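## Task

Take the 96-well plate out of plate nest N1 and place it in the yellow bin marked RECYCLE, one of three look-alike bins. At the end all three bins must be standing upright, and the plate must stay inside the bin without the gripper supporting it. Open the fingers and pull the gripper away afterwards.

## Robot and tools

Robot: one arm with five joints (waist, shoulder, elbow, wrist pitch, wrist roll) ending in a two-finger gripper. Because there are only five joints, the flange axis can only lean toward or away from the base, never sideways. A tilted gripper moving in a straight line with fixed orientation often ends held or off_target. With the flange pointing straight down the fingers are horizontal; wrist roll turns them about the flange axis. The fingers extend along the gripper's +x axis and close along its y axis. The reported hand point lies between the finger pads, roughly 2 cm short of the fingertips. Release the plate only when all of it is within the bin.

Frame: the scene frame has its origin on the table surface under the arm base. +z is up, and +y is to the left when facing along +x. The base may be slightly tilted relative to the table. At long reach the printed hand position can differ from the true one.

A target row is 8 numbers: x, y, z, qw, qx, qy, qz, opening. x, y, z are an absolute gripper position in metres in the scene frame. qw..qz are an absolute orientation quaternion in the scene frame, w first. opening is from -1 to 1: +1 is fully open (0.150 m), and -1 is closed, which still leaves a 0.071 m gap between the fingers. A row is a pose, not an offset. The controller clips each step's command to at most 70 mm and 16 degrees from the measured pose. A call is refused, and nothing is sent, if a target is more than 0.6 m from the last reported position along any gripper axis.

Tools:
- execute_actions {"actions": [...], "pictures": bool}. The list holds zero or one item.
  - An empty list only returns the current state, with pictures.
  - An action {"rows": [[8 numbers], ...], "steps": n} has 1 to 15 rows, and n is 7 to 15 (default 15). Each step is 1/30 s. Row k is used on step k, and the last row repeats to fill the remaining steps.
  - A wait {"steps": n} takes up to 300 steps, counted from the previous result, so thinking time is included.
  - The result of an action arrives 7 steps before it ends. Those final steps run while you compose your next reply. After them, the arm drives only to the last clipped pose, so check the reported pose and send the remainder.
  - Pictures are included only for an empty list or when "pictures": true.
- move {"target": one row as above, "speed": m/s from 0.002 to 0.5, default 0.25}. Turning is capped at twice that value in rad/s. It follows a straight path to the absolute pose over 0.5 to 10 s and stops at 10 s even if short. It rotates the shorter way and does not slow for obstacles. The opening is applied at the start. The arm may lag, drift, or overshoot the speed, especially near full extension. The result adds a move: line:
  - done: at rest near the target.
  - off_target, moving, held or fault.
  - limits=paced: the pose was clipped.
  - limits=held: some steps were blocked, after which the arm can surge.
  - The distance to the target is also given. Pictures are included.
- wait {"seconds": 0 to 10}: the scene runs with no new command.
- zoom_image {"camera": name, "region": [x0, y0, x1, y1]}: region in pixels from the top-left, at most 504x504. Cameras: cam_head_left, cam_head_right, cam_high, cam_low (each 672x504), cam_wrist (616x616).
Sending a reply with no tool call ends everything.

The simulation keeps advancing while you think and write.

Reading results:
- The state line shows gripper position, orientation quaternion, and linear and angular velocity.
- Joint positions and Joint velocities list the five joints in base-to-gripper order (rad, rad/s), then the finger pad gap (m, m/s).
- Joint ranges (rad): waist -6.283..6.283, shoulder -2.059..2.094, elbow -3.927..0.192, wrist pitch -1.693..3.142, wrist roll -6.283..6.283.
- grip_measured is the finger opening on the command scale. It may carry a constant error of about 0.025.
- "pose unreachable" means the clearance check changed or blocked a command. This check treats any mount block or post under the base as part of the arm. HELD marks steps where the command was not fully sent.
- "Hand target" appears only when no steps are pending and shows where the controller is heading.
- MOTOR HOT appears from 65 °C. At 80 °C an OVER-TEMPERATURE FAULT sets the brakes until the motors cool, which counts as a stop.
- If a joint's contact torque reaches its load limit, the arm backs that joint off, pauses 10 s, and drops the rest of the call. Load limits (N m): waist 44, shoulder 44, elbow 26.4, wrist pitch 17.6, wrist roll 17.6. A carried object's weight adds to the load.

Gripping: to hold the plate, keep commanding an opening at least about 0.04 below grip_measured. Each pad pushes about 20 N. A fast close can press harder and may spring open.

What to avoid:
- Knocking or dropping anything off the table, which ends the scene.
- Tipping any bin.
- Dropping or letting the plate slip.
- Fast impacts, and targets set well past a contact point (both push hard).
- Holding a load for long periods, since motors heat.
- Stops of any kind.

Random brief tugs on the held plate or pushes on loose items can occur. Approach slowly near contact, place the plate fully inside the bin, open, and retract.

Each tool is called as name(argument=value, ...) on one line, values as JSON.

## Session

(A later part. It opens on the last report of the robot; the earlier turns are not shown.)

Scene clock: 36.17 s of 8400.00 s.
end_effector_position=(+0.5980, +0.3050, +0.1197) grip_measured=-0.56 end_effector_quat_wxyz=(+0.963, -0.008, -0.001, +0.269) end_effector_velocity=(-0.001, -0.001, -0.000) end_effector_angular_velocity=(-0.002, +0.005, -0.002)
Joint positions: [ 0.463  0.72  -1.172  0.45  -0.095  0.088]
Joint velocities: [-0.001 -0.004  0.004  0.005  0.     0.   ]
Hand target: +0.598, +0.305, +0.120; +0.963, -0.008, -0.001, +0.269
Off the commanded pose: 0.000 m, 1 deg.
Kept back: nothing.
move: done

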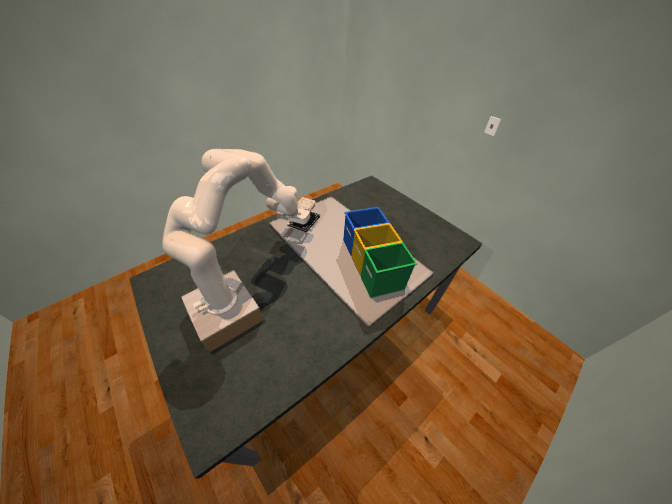

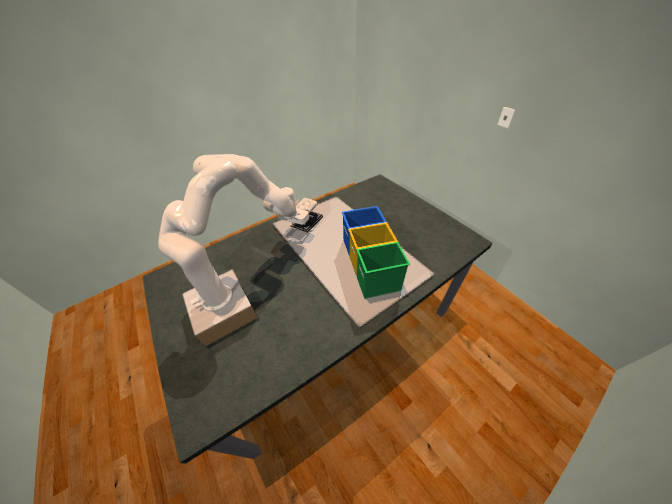

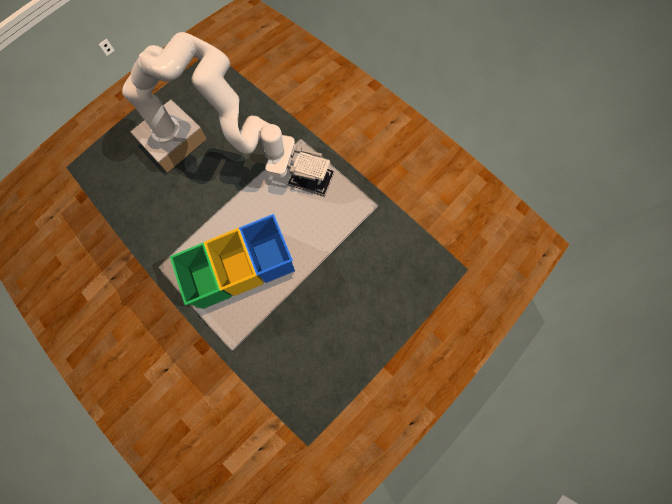

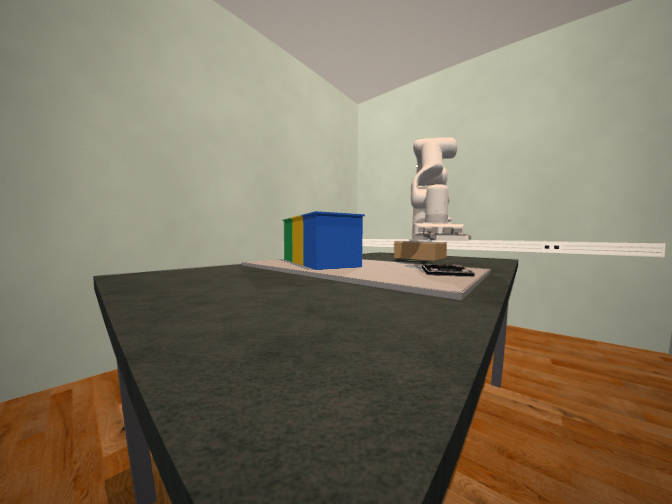

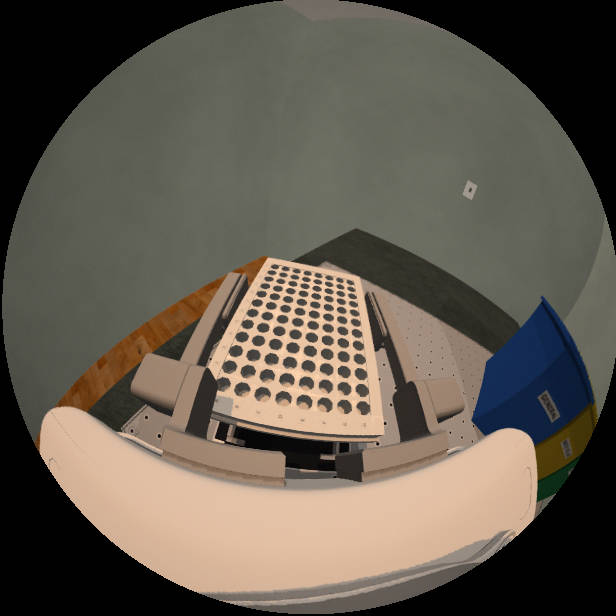

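move(target=[0.42,0.2,0.32,0.9,0,0,0.436,-0.9], speed=0.15)

move(target=[0.38,0.0,0.32,0.5,0,0,0.866,-0.9], speed=0.15)

move(target=[0.42,-0.14,0.32,0.156,0,0,0.988,-0.9], speed=0.15)

move(target=[0.64,-0.21,0.32,0.1195,-0.635,0.1,0.757,-0.9], speed=0.1)

Scene clock: 38.97 s of 8400.00 s.
end_effector_position=(+0.4203, +0.1996, +0.3202) grip_measured=-0.56 end_effector_quat_wxyz=(+0.900, -0.008, +0.002, +0.436) end_effector_velocity=(-0.001, -0.001, +0.002) end_effector_angular_velocity=(+0.000, -0.001, +0.001)
Joint positions: [ 0.25  -0.314 -0.488  0.804 -0.665  0.088]
Joint velocities: [-0.003 -0.007  0.     0.006 -0.003 -0.   ]
Hand target: +0.420, +0.200, +0.321; +0.900, -0.008, +0.002, +0.436
Off the commanded pose: 0.001 m, 1 deg.
Kept back: nothing.
move: done

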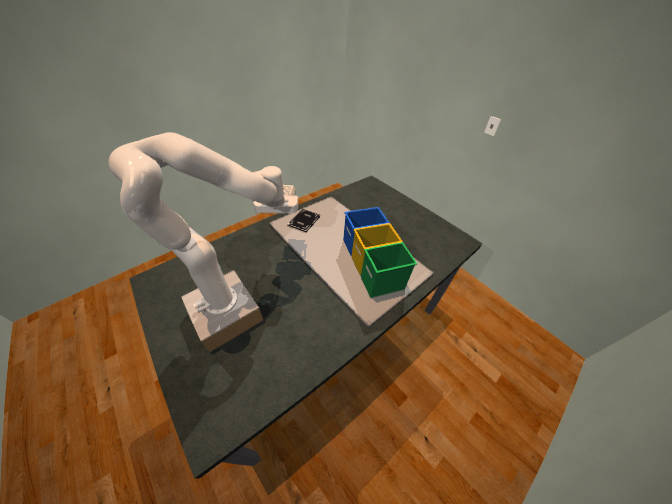

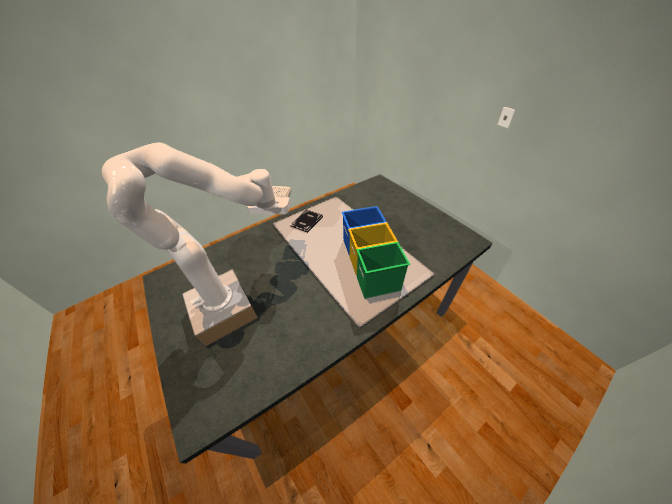

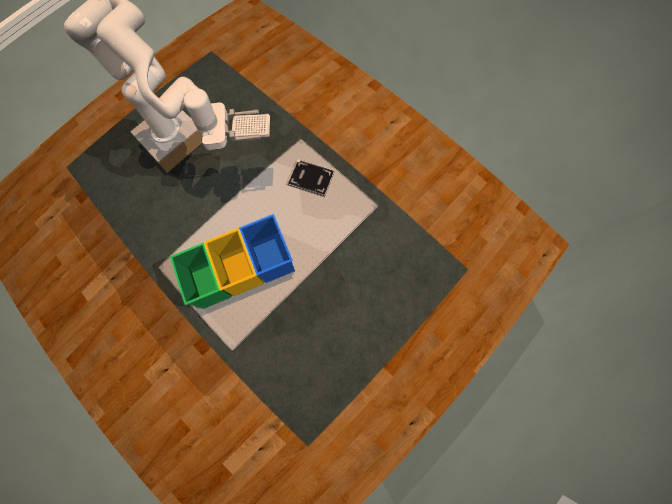

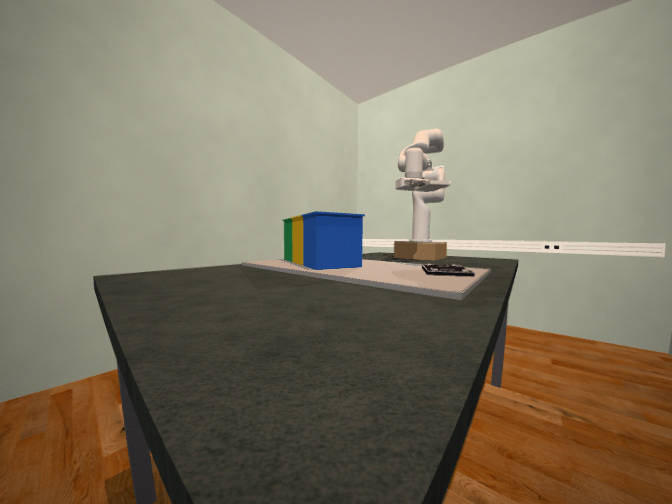

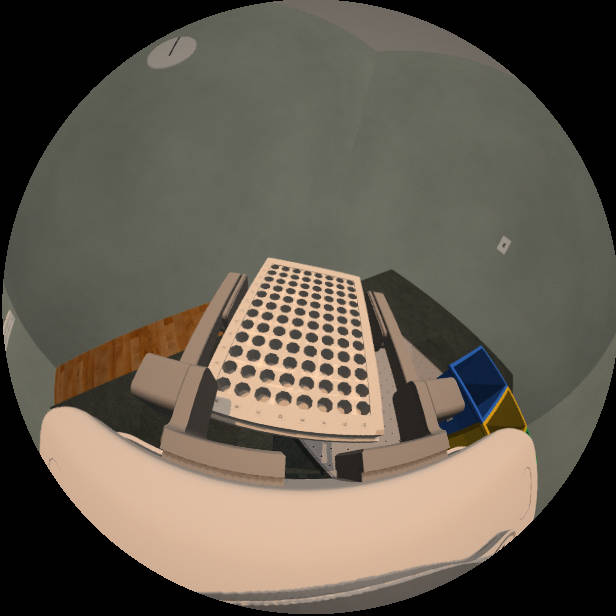

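Scene clock: 43.37 s of 8400.00 s.
end_effector_position=(+0.3803, -0.0006, +0.3198) grip_measured=-0.90 end_effector_quat_wxyz=(+0.500, -0.002, +0.006, +0.866) end_effector_velocity=(-0.000, -0.001, +0.000) end_effector_angular_velocity=(+0.000, +0.001, +0.009)
Joint positions: [-0.27   0.145 -0.979  0.842 -2.377  0.075]
Joint velocities: [-0.001  0.003 -0.004  0.002 -0.009 -0.   ]
Hand target: +0.380, -0.001, +0.320; +0.500, -0.002, +0.006, +0.866
Off the commanded pose: 0.001 m, 1 deg.
Kept back: nothing.
move: done

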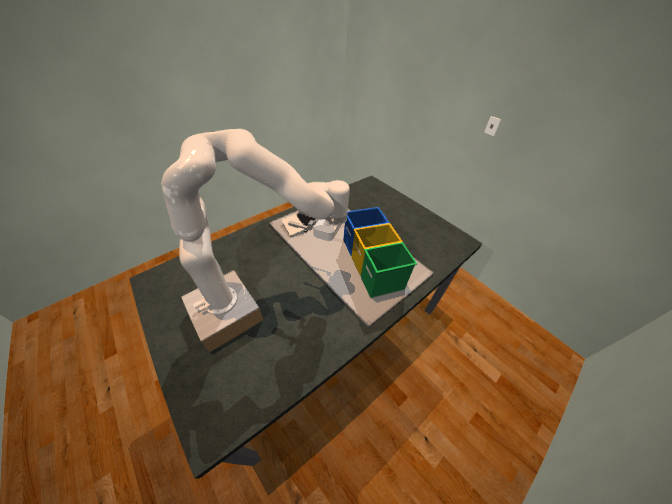

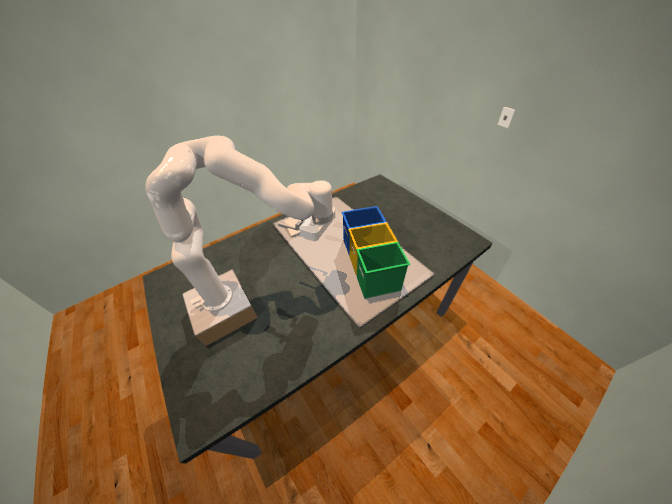

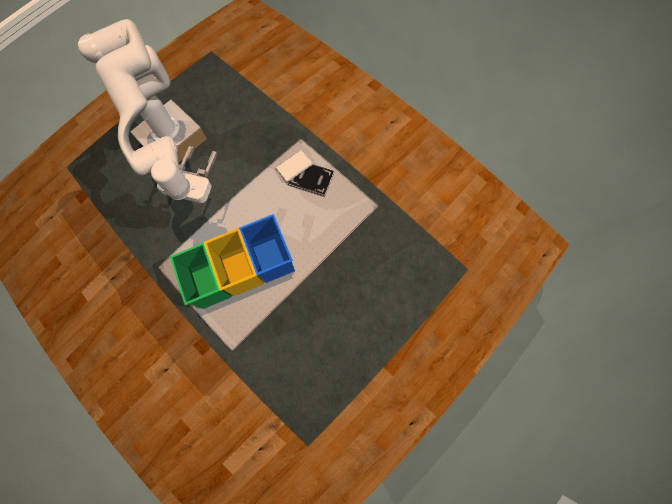

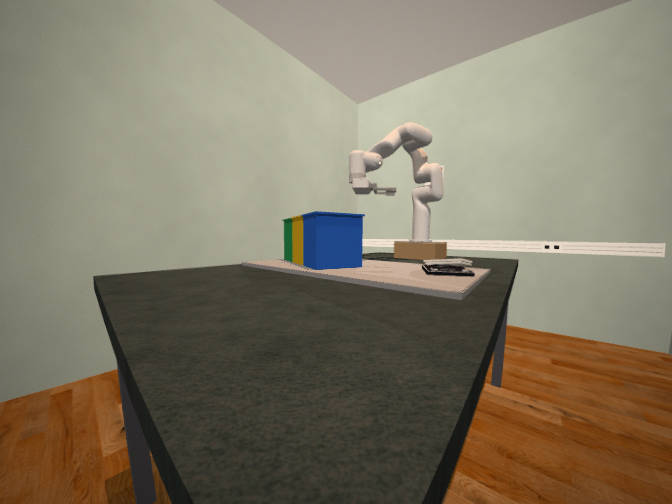

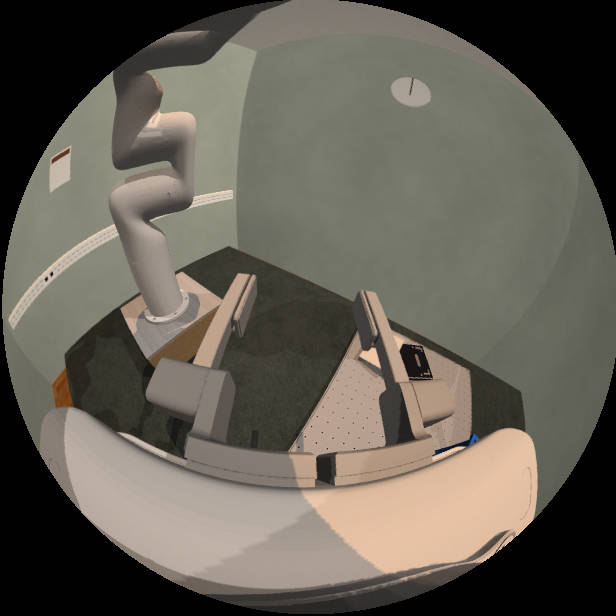

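Scene clock: 46.23 s of 8400.00 s.
end_effector_position=(+0.4202, -0.1399, +0.3199) grip_measured=-0.90 end_effector_quat_wxyz=(+0.156, +0.001, +0.006, +0.988) end_effector_velocity=(+0.001, -0.001, +0.000) end_effector_angular_velocity=(+0.000, +0.001, +0.009)
Joint positions: [-0.311  0.526 -1.523  1.006 -3.152  0.075]
Joint velocities: [ 0.001  0.003 -0.006  0.003 -0.008 -0.   ]
Hand target: +0.420, -0.140, +0.320; +0.156, +0.001, +0.006, +0.988
Off the commanded pose: 0.000 m, 1 deg.
Kept back: nothing.
move: done

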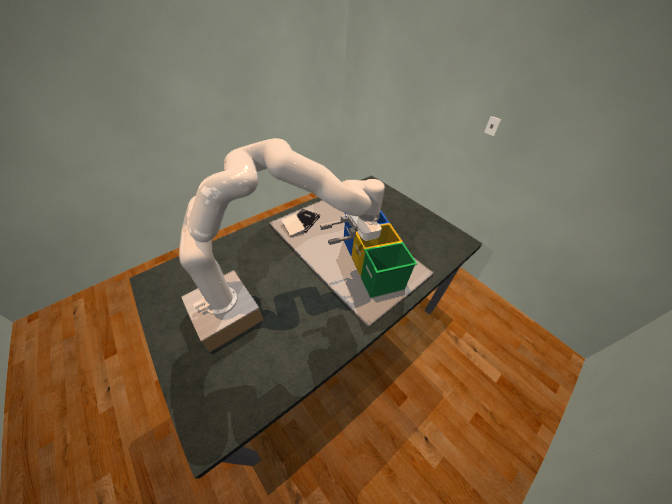

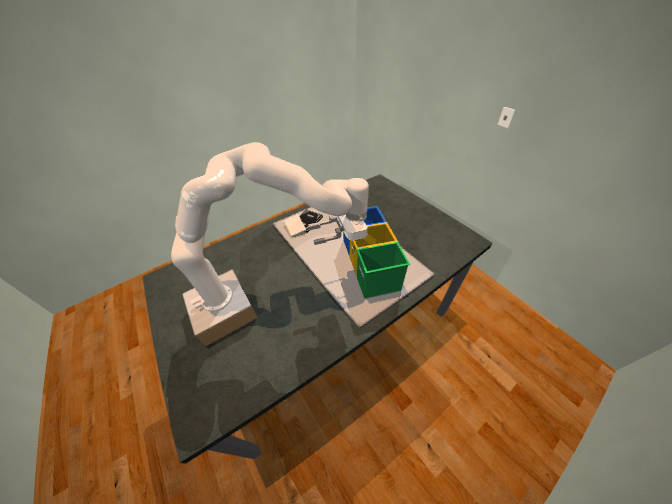

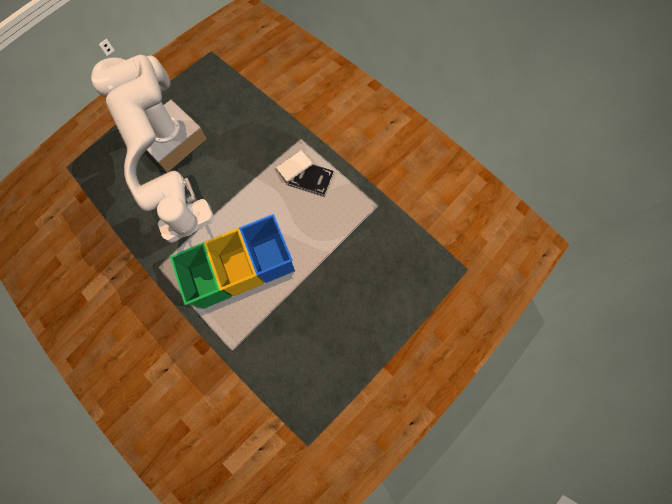

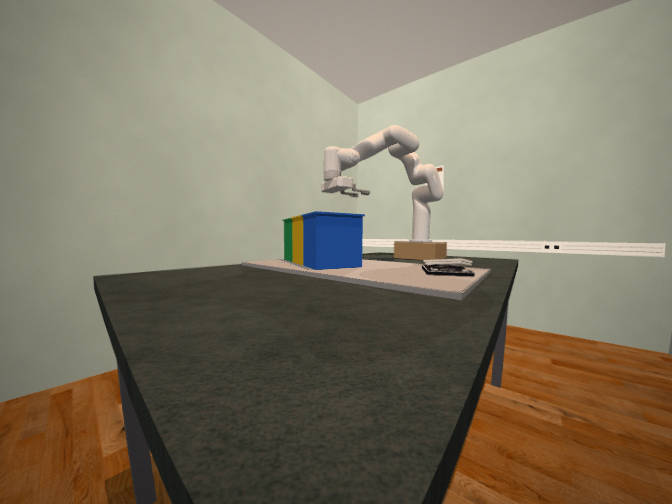

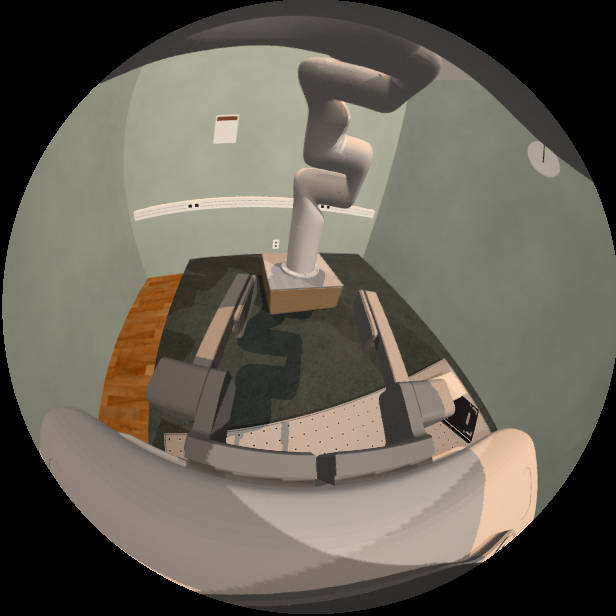

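Scene clock: 53.57 s of 8400.00 s.
end_effector_position=(+0.6400, -0.2094, +0.3200) grip_measured=-0.90 end_effector_quat_wxyz=(-0.122, +0.634, -0.105, -0.757) end_effector_velocity=(+0.002, -0.001, +0.001) end_effector_angular_velocity=(-0.003, -0.010, -0.000)
Joint positions: [-0.309  0.687 -1.632 -0.44  -3.134  0.075]
Joint velocities: [-0.     0.003 -0.005 -0.009 -0.     0.   ]
Hand target: +0.640, -0.209, +0.320; -0.122, +0.634, -0.105, -0.756
Off the commanded pose: 0.001 m, 1 deg.
Kept back: nothing.
move: done

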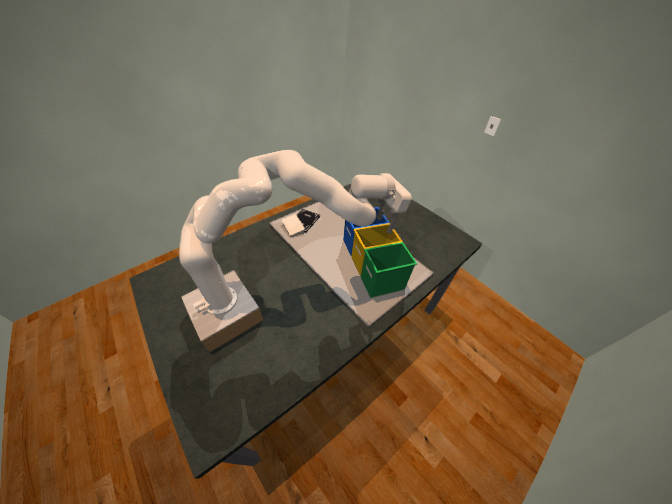

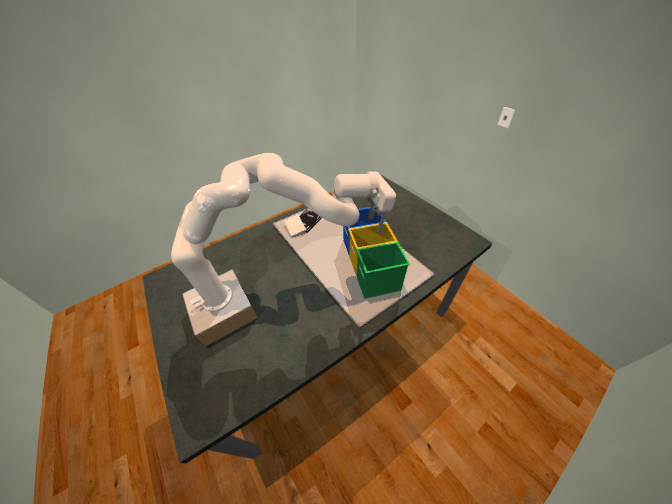

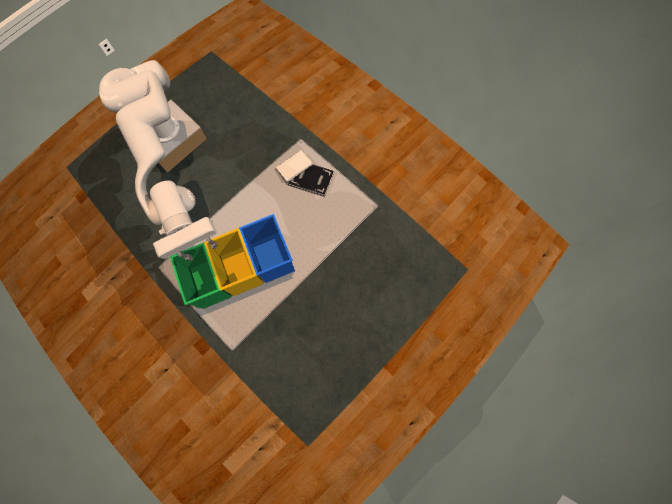

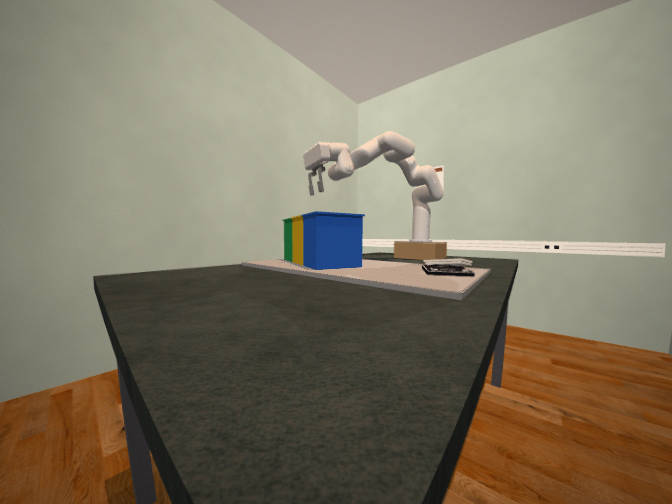

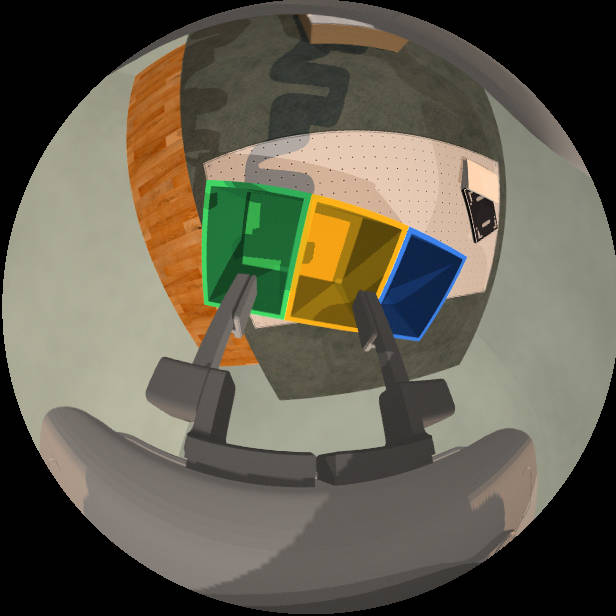

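move(target=[0.45,0.40,0.25,1,0,0,0,-0.9], speed=0.2)

Scene clock: 62.00 s of 8400.00 s.
end_effector_position=(+0.4490, +0.4007, +0.2502) grip_measured=-0.90 end_effector_quat_wxyz=(+1.000, -0.003, -0.006, +0.001) end_effector_velocity=(-0.001, +0.003, -0.001) end_effector_angular_velocity=(+0.003, -0.002, -0.004)
Joint positions: [ 0.936  0.336 -1.024  0.678  0.921  0.075]
Joint velocities: [ 0.006  0.006 -0.004 -0.004  0.01  -0.   ]
Hand target: +0.449, +0.401, +0.250; +1.000, -0.003, -0.006, +0.001
Off the commanded pose: 0.001 m, 1 deg.
Kept back: nothing.
move: done; limits=paced

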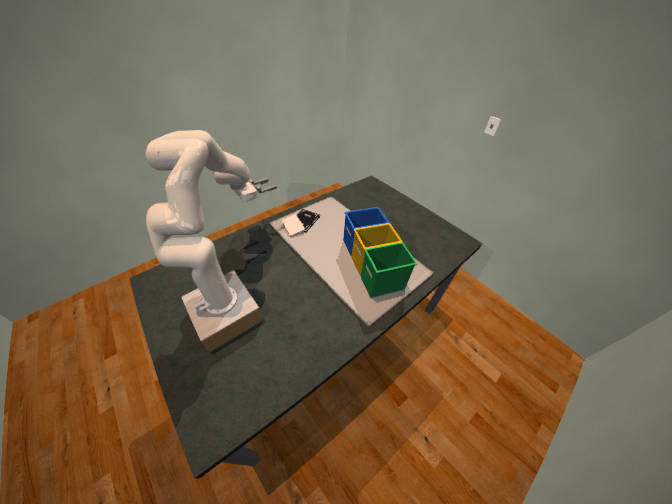

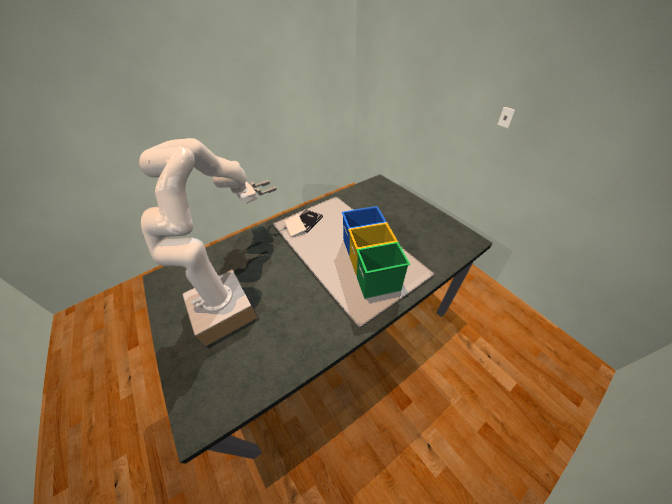

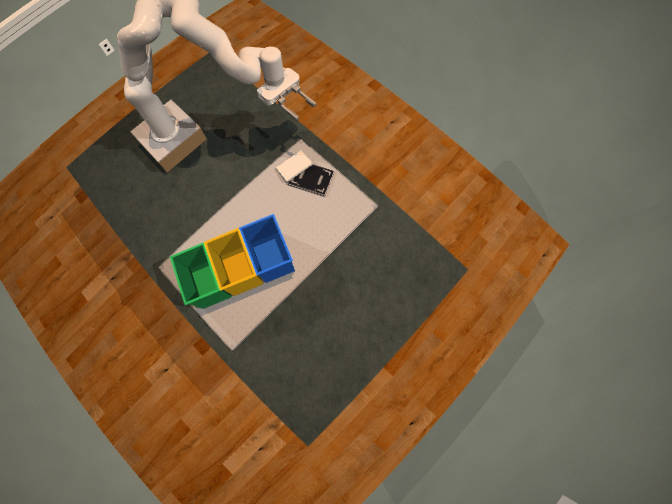

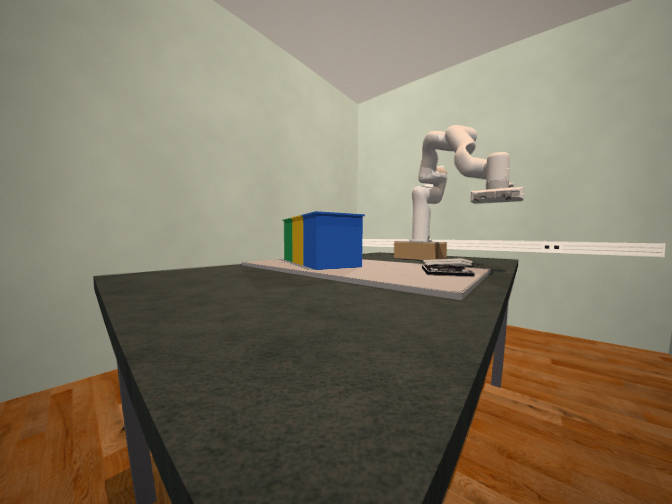

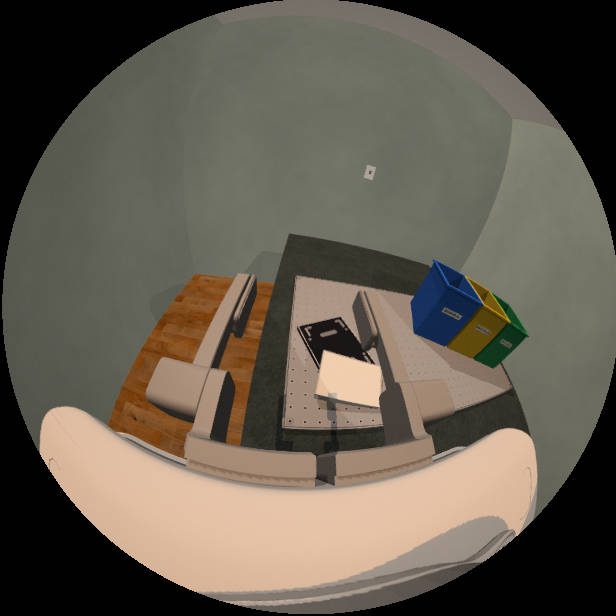

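move(target=[0.50,0.16,0.16,0.788,0,0,0.616,0.5], speed=0.2)

Scene clock: 66.00 s of 8400.00 s.
end_effector_position=(+0.5004, +0.1596, +0.1600) grip_measured=+0.50 end_effector_quat_wxyz=(+0.788, -0.006, +0.004, +0.616) end_effector_velocity=(+0.000, -0.001, -0.001) end_effector_angular_velocity=(-0.000, +0.003, +0.008)
Joint positions: [ 0.044  0.489 -0.903  0.418 -1.295  0.13 ]
Joint velocities: [-0.004  0.005 -0.008  0.006 -0.012 -0.   ]
Hand target: +0.501, +0.159, +0.160; +0.788, -0.006, +0.004, +0.616
Off the commanded pose: 0.001 m, 1 deg.
Kept back: nothing.
move: done

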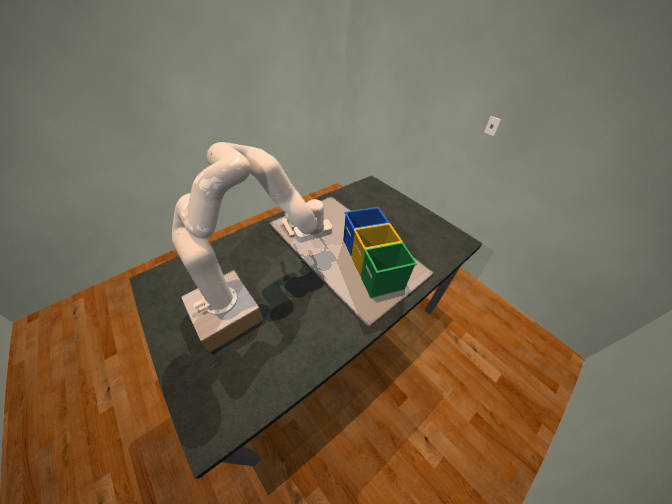

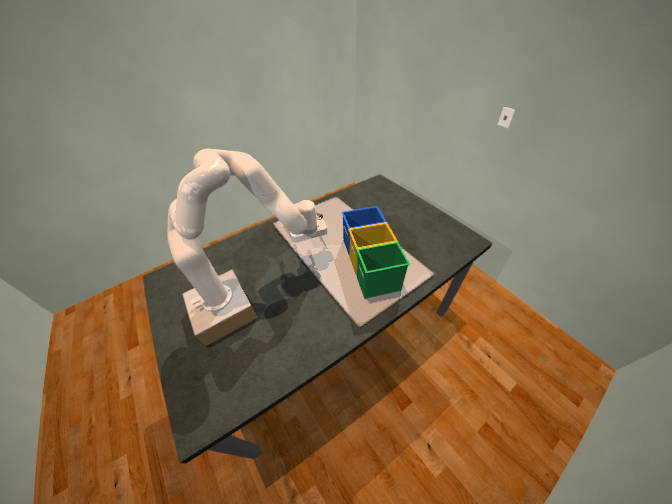

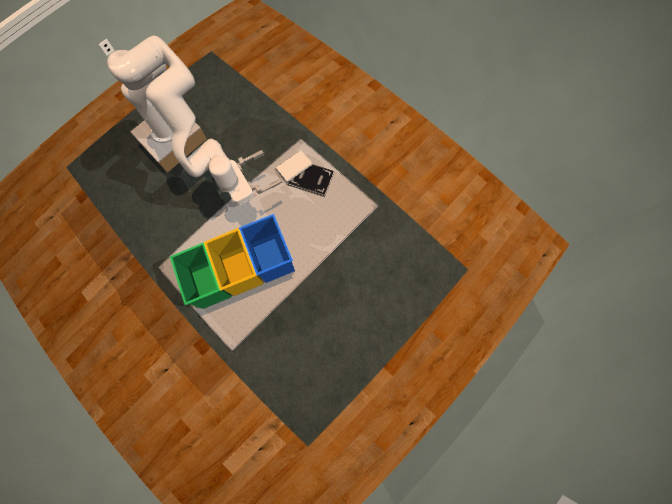

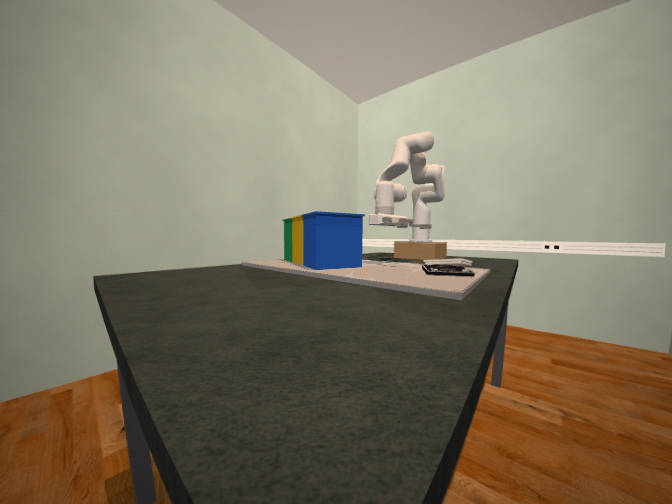

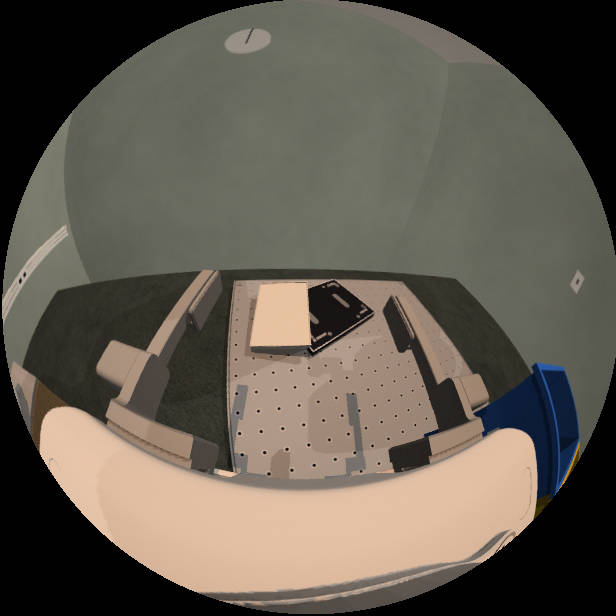

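move(target=[0.485,0.23,0.10,0.788,0,0,0.616,0.5], speed=0.15)

Scene clock: 67.33 s of 8400.00 s.
end_effector_position=(+0.4851, +0.2298, +0.1003) grip_measured=+0.50 end_effector_quat_wxyz=(+0.788, -0.007, +0.003, +0.616) end_effector_velocity=(-0.001, +0.001, -0.002) end_effector_angular_velocity=(-0.000, +0.002, +0.001)
Joint positions: [ 0.201  0.651 -0.923  0.273 -1.138  0.13 ]
Joint velocities: [ 0.003  0.006 -0.002 -0.002  0.003 -0.   ]
Hand target: +0.485, +0.230, +0.100; +0.788, -0.007, +0.004, +0.616
Off the commanded pose: 0.000 m, 1 deg.
Kept back: nothing.
move: done

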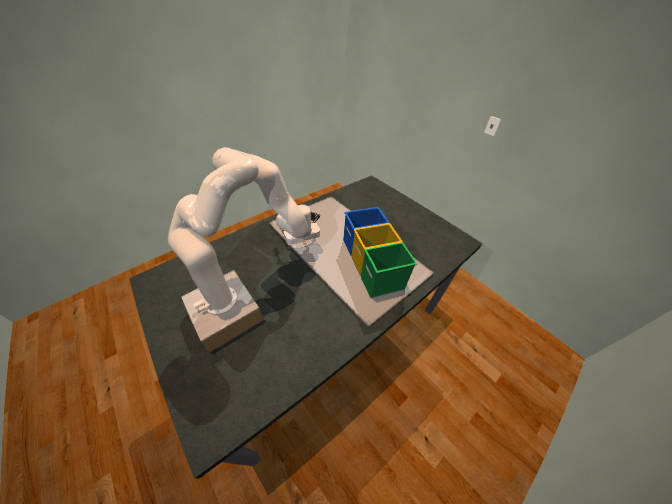

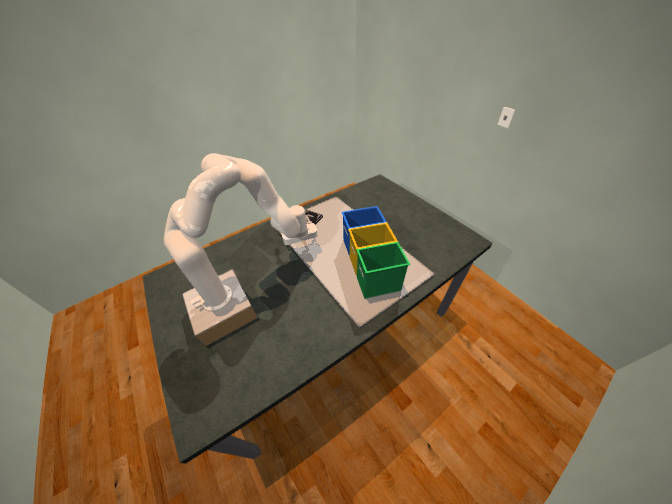

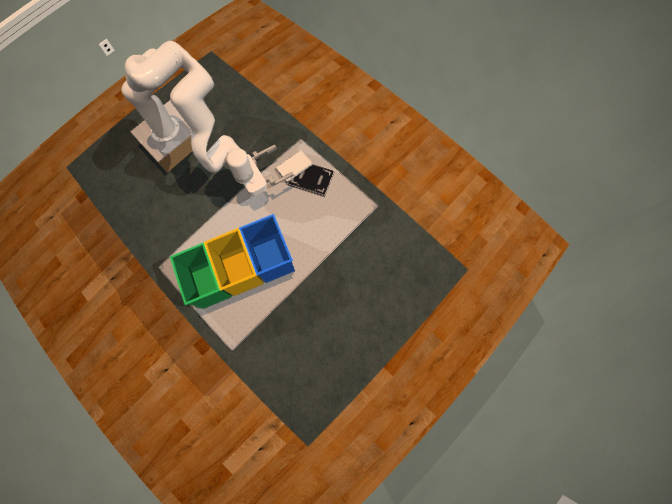

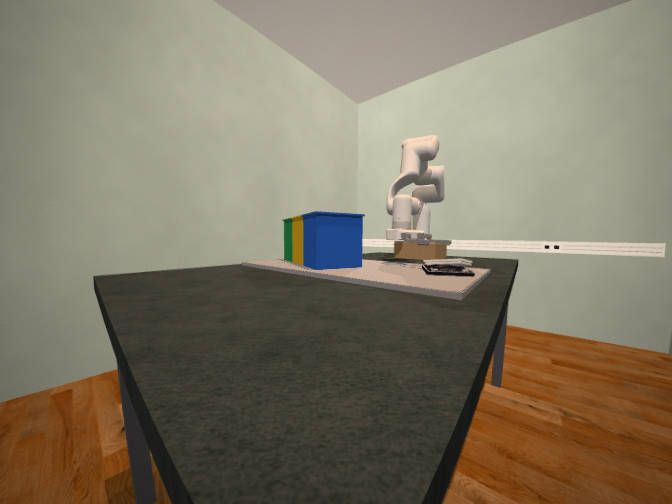

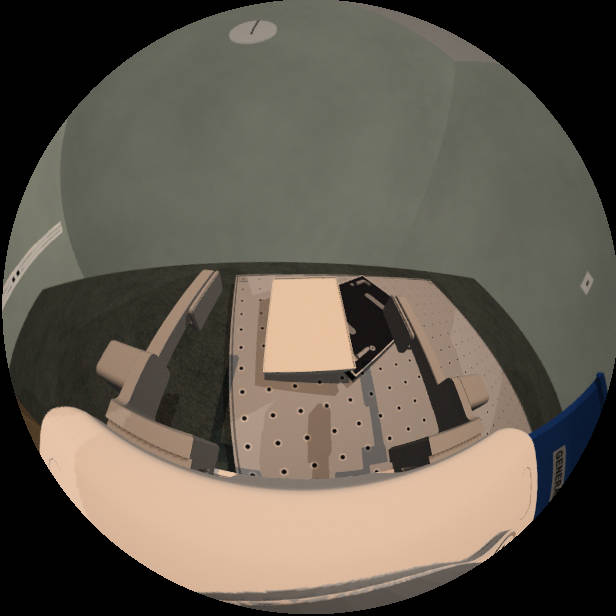

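move(target=[0.494,0.265,0.035,0.788,0,0,0.616,0.3], speed=0.08)

Scene clock: 68.93 s of 8400.00 s.
end_effector_position=(+0.4944, +0.2656, +0.0360) grip_measured=+0.30 end_effector_quat_wxyz=(+0.787, -0.008, +0.002, +0.616) end_effector_velocity=(+0.000, -0.001, -0.001) end_effector_angular_velocity=(-0.000, +0.001, -0.001)
Joint positions: [ 0.274  0.879 -1.082  0.201 -1.067  0.122]
Joint velocities: [-0.001  0.004 -0.002 -0.    -0.    -0.   ]
Hand target: +0.494, +0.265, +0.035; +0.788, -0.007, +0.003, +0.616
Off the commanded pose: 0.001 m, 1 deg.
Kept back: nothing.
move: done

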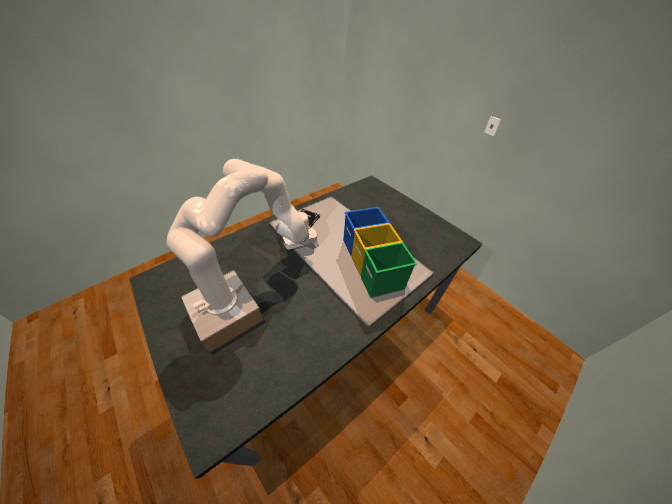

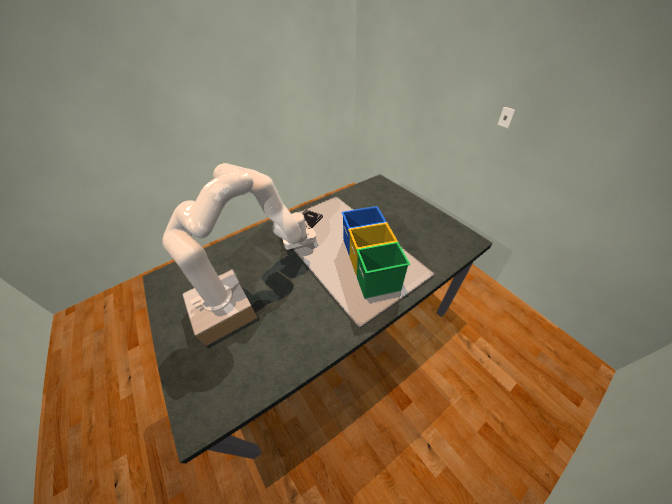

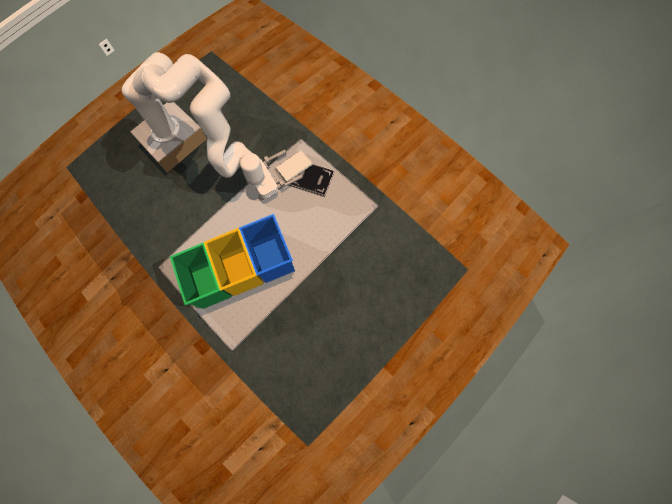

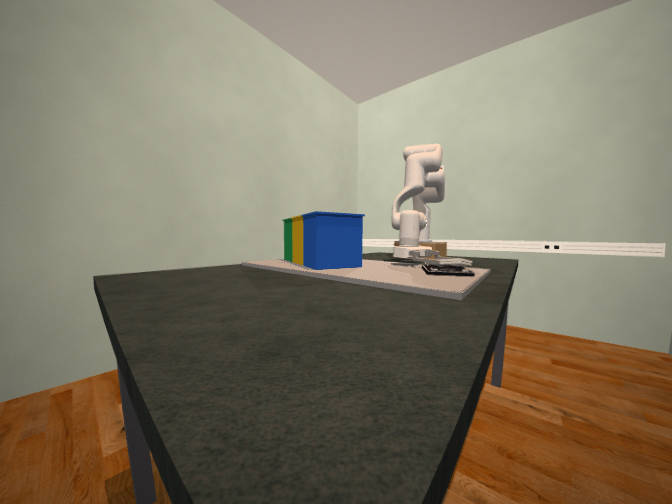

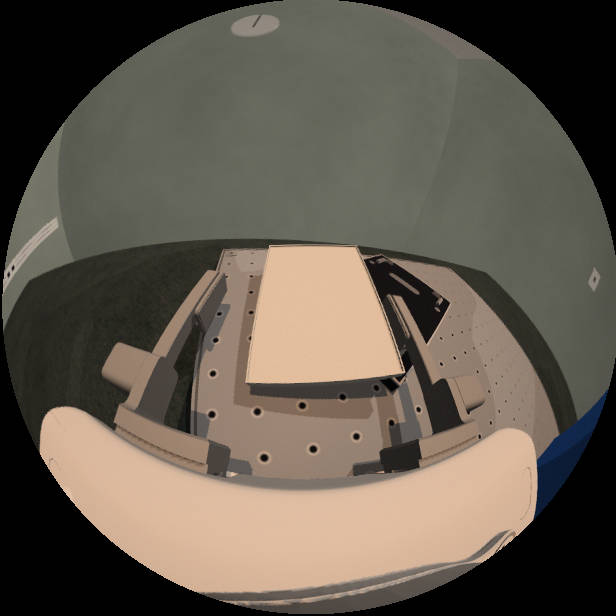

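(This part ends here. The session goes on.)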